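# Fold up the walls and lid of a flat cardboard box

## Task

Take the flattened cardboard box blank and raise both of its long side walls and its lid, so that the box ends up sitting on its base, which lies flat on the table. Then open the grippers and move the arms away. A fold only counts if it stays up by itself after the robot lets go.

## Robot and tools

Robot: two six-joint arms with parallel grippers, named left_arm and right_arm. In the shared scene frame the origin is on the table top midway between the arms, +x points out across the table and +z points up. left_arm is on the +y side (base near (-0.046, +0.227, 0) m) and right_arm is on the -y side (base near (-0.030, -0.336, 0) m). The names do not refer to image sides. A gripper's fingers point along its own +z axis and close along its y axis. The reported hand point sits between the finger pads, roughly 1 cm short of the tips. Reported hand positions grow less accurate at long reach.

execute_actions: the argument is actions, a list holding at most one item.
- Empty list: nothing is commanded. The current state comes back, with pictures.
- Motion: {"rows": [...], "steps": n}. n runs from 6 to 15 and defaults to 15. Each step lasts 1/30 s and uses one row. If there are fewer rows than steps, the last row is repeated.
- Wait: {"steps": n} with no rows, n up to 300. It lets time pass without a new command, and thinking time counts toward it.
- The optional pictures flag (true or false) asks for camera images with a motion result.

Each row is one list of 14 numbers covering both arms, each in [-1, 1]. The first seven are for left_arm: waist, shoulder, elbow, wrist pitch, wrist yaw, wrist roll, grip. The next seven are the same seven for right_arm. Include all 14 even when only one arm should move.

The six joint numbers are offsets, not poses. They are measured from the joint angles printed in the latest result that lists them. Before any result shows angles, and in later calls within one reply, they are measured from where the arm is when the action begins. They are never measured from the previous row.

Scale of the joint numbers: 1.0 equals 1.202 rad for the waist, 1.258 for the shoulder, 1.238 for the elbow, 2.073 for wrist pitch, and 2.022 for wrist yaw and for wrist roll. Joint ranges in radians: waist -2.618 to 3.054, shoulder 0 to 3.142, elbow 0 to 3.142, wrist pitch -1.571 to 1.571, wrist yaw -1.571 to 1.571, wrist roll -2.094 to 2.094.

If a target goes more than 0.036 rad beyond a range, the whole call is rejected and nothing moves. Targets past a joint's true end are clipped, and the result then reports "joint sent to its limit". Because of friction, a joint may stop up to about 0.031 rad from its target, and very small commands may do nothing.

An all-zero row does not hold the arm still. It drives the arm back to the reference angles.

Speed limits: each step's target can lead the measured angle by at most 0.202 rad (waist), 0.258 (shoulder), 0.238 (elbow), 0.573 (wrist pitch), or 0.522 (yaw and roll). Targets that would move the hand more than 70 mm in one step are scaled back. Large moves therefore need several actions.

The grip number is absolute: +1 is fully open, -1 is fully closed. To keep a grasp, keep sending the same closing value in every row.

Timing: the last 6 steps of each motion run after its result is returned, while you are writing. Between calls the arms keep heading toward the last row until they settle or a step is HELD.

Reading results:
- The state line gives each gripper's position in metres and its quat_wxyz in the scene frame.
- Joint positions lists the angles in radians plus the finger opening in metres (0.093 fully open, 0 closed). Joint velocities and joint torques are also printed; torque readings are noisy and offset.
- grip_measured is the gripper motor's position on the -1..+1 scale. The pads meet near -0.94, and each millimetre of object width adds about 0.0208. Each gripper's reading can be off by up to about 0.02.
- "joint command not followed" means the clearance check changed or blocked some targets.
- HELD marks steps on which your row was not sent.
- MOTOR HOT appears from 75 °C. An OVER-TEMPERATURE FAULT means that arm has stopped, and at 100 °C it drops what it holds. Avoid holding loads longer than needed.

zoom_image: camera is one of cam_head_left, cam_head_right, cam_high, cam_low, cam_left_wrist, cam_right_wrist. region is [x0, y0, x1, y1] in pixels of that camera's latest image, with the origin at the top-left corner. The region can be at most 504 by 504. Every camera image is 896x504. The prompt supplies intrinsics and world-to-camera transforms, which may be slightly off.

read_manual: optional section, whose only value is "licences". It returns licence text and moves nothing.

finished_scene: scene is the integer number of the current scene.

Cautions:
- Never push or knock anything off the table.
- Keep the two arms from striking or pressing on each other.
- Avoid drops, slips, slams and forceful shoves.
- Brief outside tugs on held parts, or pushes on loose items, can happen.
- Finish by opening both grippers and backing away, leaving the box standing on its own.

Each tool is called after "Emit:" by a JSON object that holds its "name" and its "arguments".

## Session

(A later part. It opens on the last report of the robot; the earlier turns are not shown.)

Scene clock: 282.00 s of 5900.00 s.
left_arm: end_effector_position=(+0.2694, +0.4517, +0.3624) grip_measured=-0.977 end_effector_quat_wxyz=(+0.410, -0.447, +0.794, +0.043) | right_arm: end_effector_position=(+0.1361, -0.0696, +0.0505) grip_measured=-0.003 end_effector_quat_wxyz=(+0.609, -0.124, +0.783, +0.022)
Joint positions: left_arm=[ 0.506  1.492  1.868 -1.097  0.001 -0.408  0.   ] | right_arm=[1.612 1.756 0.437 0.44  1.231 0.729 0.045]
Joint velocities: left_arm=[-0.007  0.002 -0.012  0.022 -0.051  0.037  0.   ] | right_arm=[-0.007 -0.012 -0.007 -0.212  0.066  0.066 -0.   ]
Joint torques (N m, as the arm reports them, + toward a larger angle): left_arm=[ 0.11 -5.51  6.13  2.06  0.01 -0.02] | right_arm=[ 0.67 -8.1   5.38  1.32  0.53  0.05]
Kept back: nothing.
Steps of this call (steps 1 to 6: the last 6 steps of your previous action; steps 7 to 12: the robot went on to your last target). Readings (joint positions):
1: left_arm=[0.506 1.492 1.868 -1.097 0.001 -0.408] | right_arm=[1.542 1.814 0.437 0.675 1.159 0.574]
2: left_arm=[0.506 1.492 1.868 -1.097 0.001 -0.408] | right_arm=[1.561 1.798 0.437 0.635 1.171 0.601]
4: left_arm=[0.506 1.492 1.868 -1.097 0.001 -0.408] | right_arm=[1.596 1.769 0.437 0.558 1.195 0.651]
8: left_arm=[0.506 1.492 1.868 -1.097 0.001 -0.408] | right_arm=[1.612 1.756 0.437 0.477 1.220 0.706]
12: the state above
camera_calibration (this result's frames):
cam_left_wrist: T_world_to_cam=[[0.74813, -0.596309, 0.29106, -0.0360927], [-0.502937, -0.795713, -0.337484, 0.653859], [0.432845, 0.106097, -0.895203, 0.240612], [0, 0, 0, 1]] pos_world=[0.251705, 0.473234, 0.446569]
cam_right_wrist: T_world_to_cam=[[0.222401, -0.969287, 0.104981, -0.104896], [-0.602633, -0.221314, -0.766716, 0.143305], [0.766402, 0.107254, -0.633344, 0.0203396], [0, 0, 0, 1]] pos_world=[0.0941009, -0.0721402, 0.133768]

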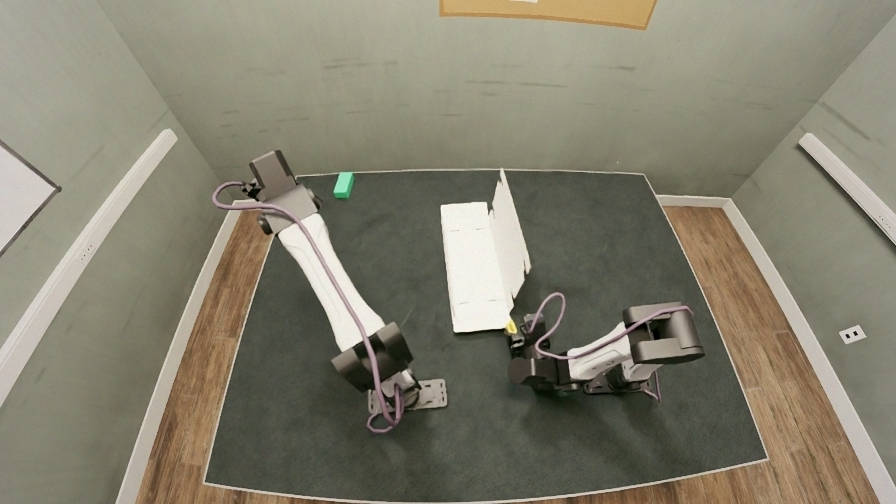

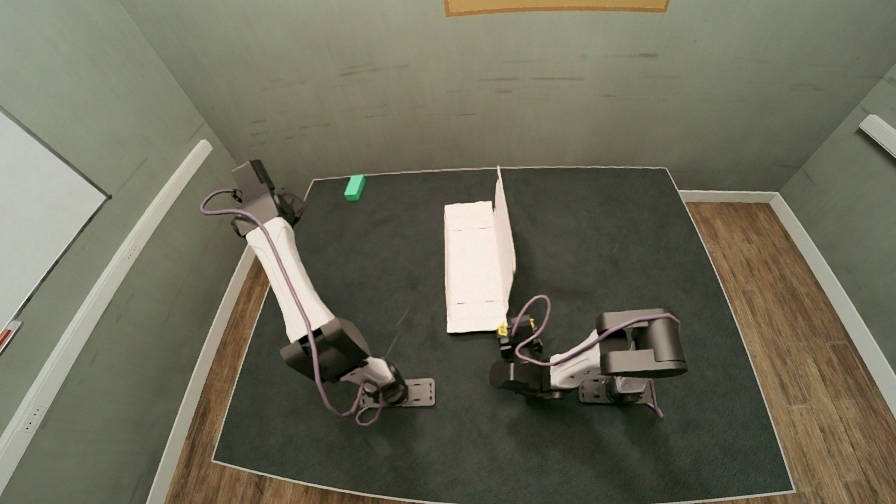

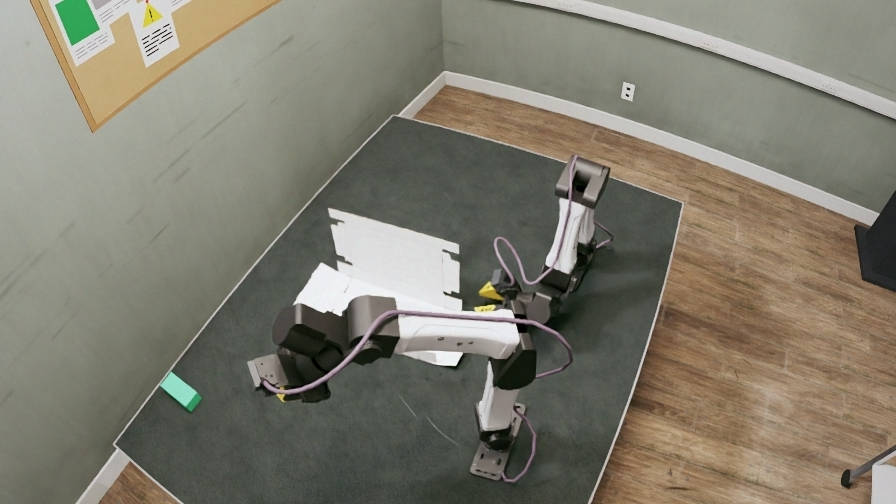

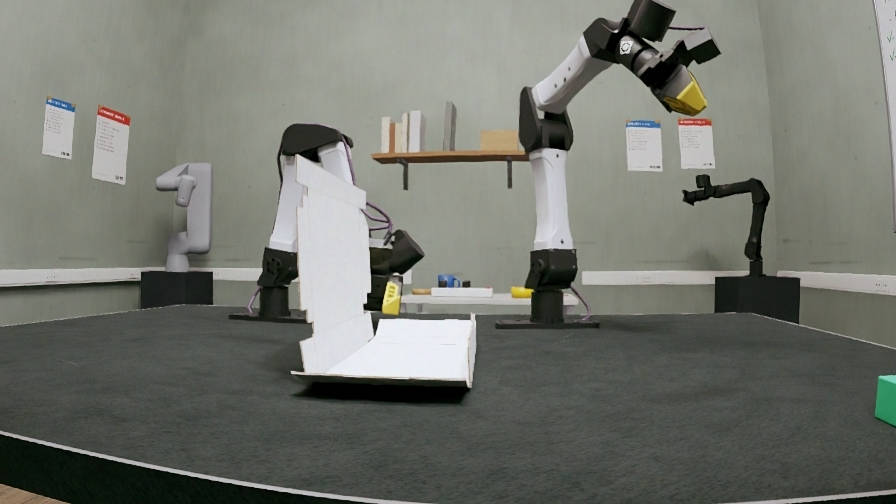

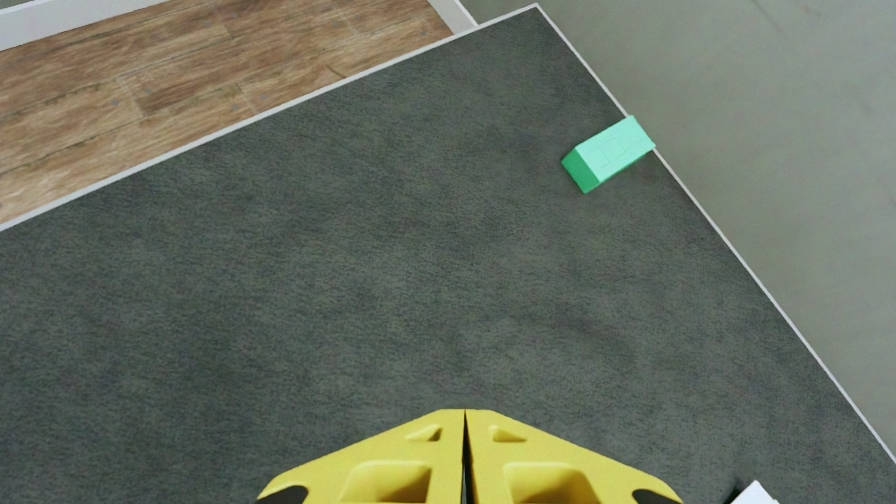

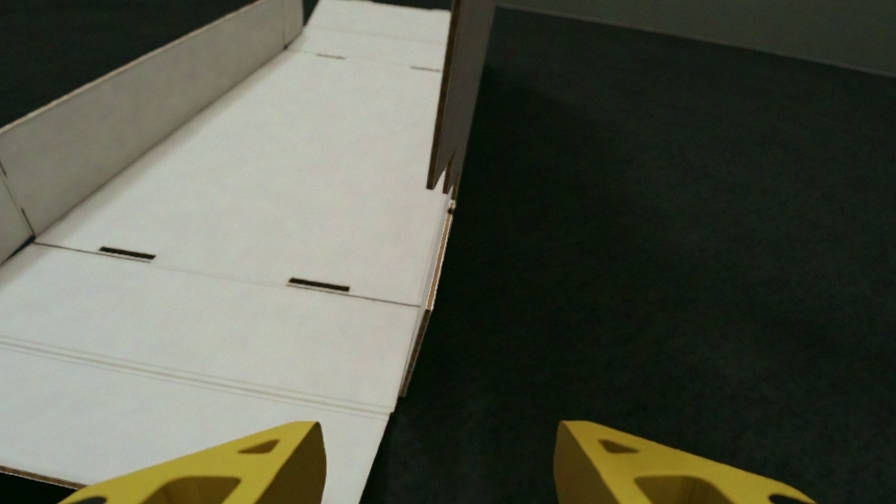

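Emit:
{"name": "execute_actions", "arguments": {"actions": [{"rows": [[0,0,0,0,0,0,-1, 0.023,-0.02,0.004,0,0,0,0.0],[0,0,0,0,0,0,-1, 0.047,-0.04,0.008,0,0,0,0.0],[0,0,0,0,0,0,-1, 0.07,-0.06,0.013,0,0,0,0.0],[0,0,0,0,0,0,-1, 0.094,-0.081,0.017,0,0,0,0.0],[0,0,0,0,0,0,-1, 0.117,-0.101,0.021,0,0,0,0.0],[0,0,0,0,0,0,-1, 0.14,-0.121,0.025,0,0,0,0.0],[0,0,0,0,0,0,-1, 0.164,-0.142,0.03,0,0,0,0.0],[0,0,0,0,0,0,-1, 0.187,-0.162,0.034,0,0,0,0.0],[0,0,0,0,0,0,-1, 0.211,-0.182,0.038,0,0,0,0.0],[0,0,0,0,0,0,-1, 0.234,-0.202,0.042,0,0,0,0.0],[0,0,0,0,0,0,-1, 0.258,-0.223,0.047,0,0,0,0.0],[0,0,0,0,0,0,-1, 0.281,-0.243,0.051,0,0,0,0.0]], "steps": 15}]}}

Emit:
{"name": "execute_actions", "arguments": {"actions": [{"steps": 14}], "pictures": true}}

Emit:
{"name": "zoom_image", "arguments": {"camera": "cam_low", "region": [240, 130, 560, 420]}}

Scene clock: 283.70 s of 5900.00 s.
left_arm: end_effector_position=(+0.2694, +0.4517, +0.3624) grip_measured=-0.977 end_effector_quat_wxyz=(+0.410, -0.447, +0.794, +0.043) | right_arm: end_effector_position=(+0.0785, -0.0351, +0.0936) grip_measured=-0.003 end_effector_quat_wxyz=(+0.609, -0.149, +0.766, +0.146)
Joint positions: left_arm=[ 0.506  1.492  1.868 -1.097  0.001 -0.408  0.   ] | right_arm=[1.814 1.589 0.444 0.421 1.237 0.738 0.045]
Joint velocities: left_arm=[-0.002  0.007 -0.007  0.037  0.037 -0.037  0.   ] | right_arm=[ 0.789 -0.74   0.154 -0.037 -0.051  0.037 -0.001]
Joint torques (N m, as the arm reports them, + toward a larger angle): left_arm=[ 0.19 -5.57  6.09  2.07  0.02 -0.01] | right_arm=[ 0.6  -7.34  7.78  1.67  0.31 -0.19]
Steps of this call (steps 1 to 30: the robot went on to your last target; steps 31 to 42: nothing new was sent; steps 43 to 51: the first 9 steps of this action). Readings (joint positions):
43: left_arm=[0.506 1.492 1.868 -1.097 0.001 -0.408] | right_arm=[1.614 1.756 0.437 0.418 1.238 0.743]
44: left_arm=[0.506 1.492 1.868 -1.097 0.001 -0.408] | right_arm=[1.624 1.752 0.437 0.418 1.238 0.742]
46: left_arm=[0.506 1.492 1.868 -1.097 0.001 -0.408] | right_arm=[1.668 1.722 0.437 0.418 1.238 0.740]
50: left_arm=[0.506 1.492 1.868 -1.097 0.001 -0.408] | right_arm=[1.785 1.615 0.439 0.421 1.237 0.739]
51: the state above

Scene clock: 284.17 s of 5900.00 s.
left_arm: end_effector_position=(+0.2694, +0.4517, +0.3624) grip_measured=-0.977 end_effector_quat_wxyz=(+0.410, -0.447, +0.794, +0.043) | right_arm: end_effector_position=(+0.0347, -0.0134, +0.1389) grip_measured=-0.002 end_effector_quat_wxyz=(+0.592, -0.143, +0.751, +0.255)
Joint positions: left_arm=[ 0.506  1.492  1.868 -1.097  0.001 -0.408  0.   ] | right_arm=[1.946 1.461 0.48  0.438 1.237 0.737 0.045]
Joint velocities: left_arm=[-0.027 -0.007  0.002 -0.022 -0.051 -0.022  0.   ] | right_arm=[ 0.002  0.002 -0.002 -0.037 -0.022 -0.037  0.   ]
Joint torques (N m, as the arm reports them, + toward a larger angle): left_arm=[ 0.14 -5.55  6.08  2.08  0.02 -0.03] | right_arm=[ 0.65 -6.29  7.67  1.62  0.23 -0.2 ]
Kept back: nothing.
Steps of this call (steps 1 to 6: the last 6 steps of your previous action; steps 7 to 14: the robot went on to your last target). Readings (joint positions):
1: left_arm=[0.506 1.492 1.868 -1.097 0.001 -0.408] | right_arm=[1.842 1.563 0.450 0.421 1.237 0.738]
2: left_arm=[0.506 1.492 1.868 -1.097 0.001 -0.408] | right_arm=[1.870 1.537 0.457 0.422 1.237 0.738]
4: left_arm=[0.506 1.492 1.868 -1.097 0.001 -0.408] | right_arm=[1.922 1.489 0.469 0.426 1.237 0.738]
8: left_arm=[0.506 1.492 1.868 -1.097 0.001 -0.408] | right_arm=[1.946 1.461 0.480 0.439 1.237 0.738]
14: the state above
camera_calibration (this result's frames):
cam_left_wrist: T_world_to_cam=[[0.74813, -0.596309, 0.29106, -0.0360927], [-0.502937, -0.795713, -0.337484, 0.653859], [0.432845, 0.106097, -0.895203, 0.240612], [0, 0, 0, 1]] pos_world=[0.251705, 0.473234, 0.446569]
cam_right_wrist: T_world_to_cam=[[0.516397, -0.826198, -0.225236, 0.000365268], [-0.579028, -0.143092, -0.802653, 0.167613], [0.630921, 0.544905, -0.552284, 0.14732], [0, 0, 0, 1]] pos_world=[0.00391663, -0.0559897, 0.21598]

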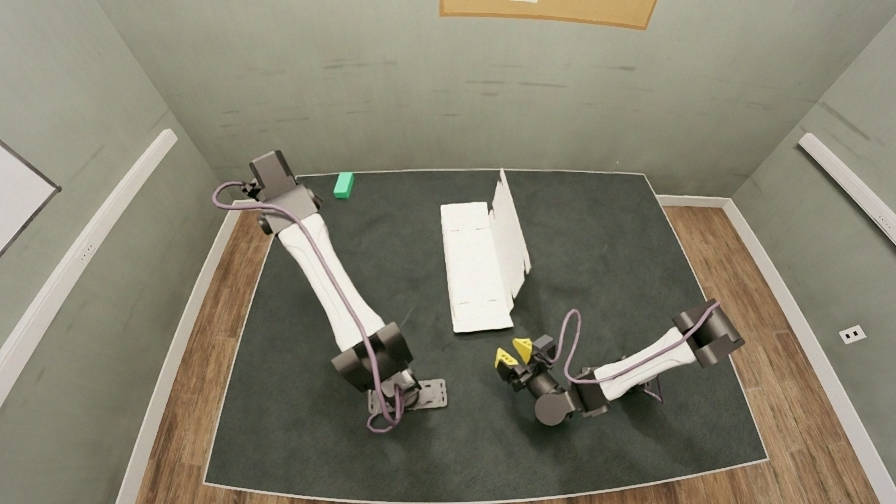

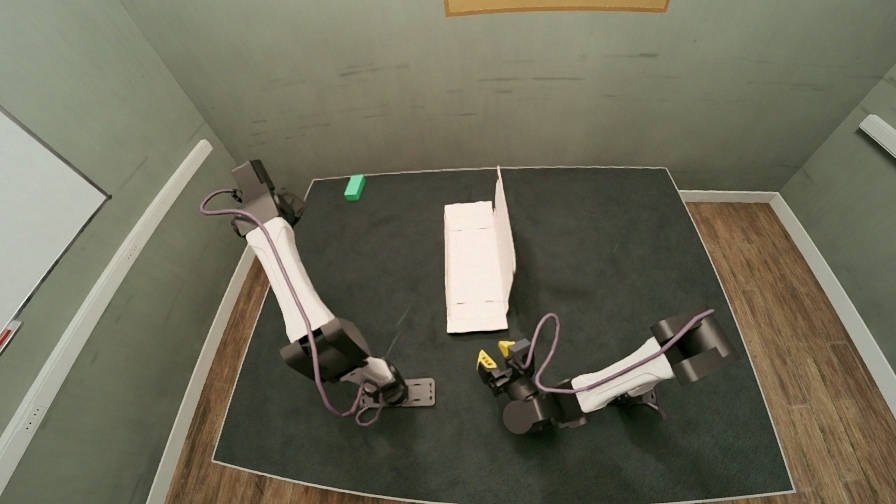

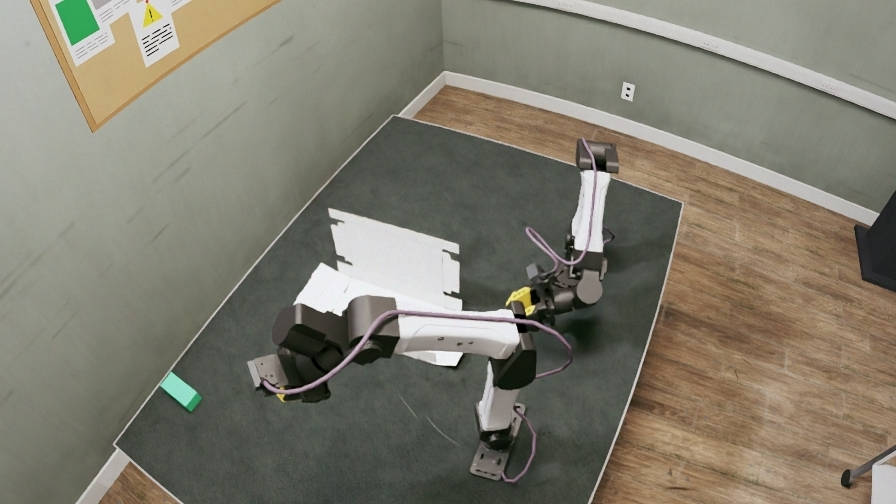

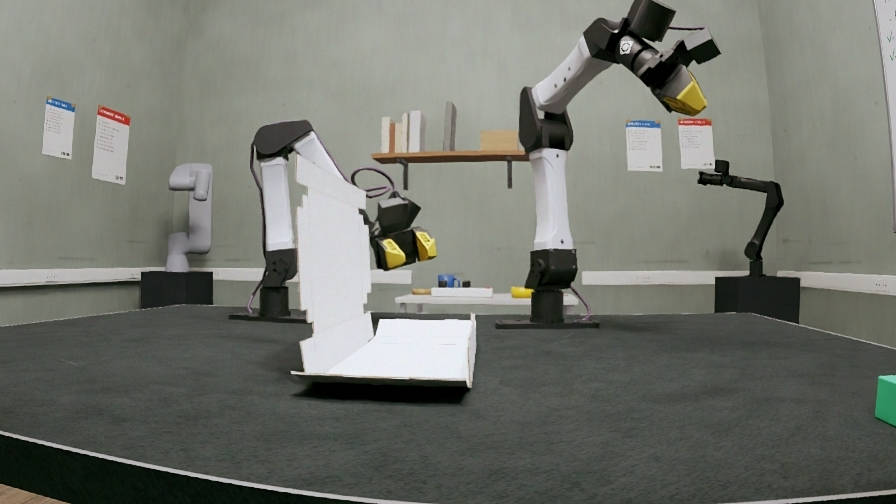

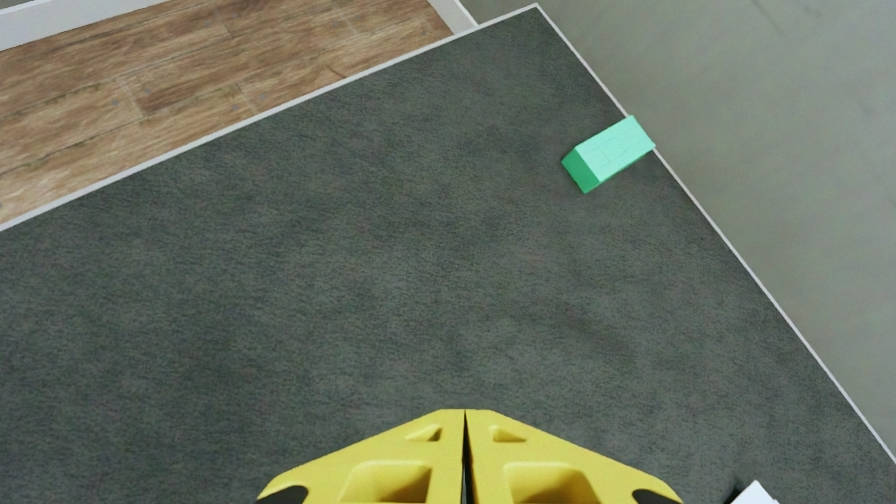

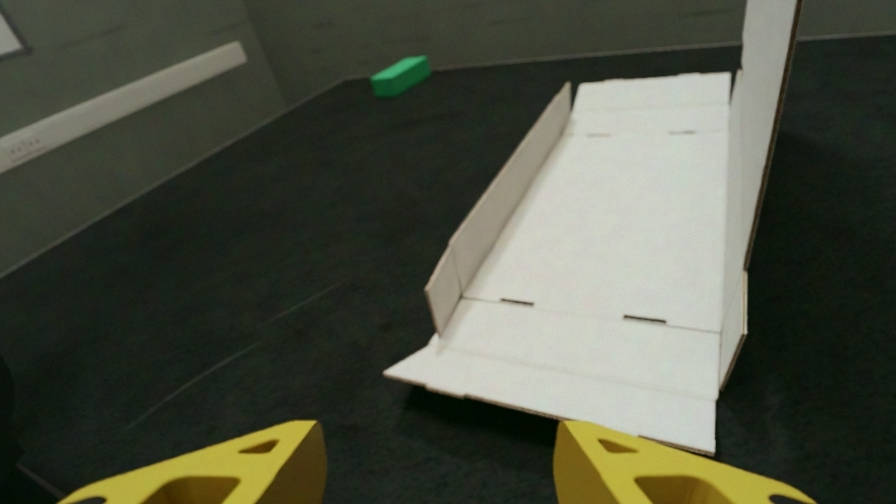

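Region (240, 130, 560, 420) of cam_low's 896x504 image, scaled by 1.575, with more detail than that image has; it fills the top 457 rows of this view, and the rest is white.

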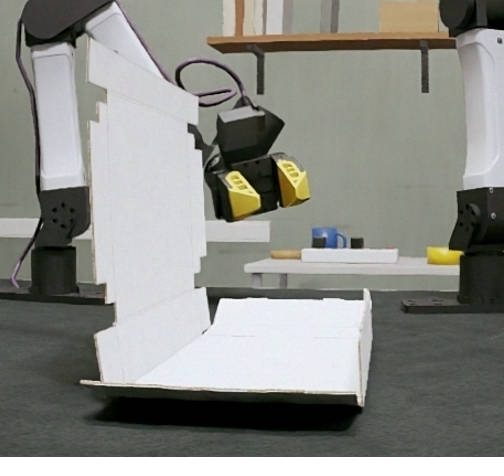

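Emit:
{"name": "finished_scene", "arguments": {"scene": 1}}

The scene is finished: the task was done.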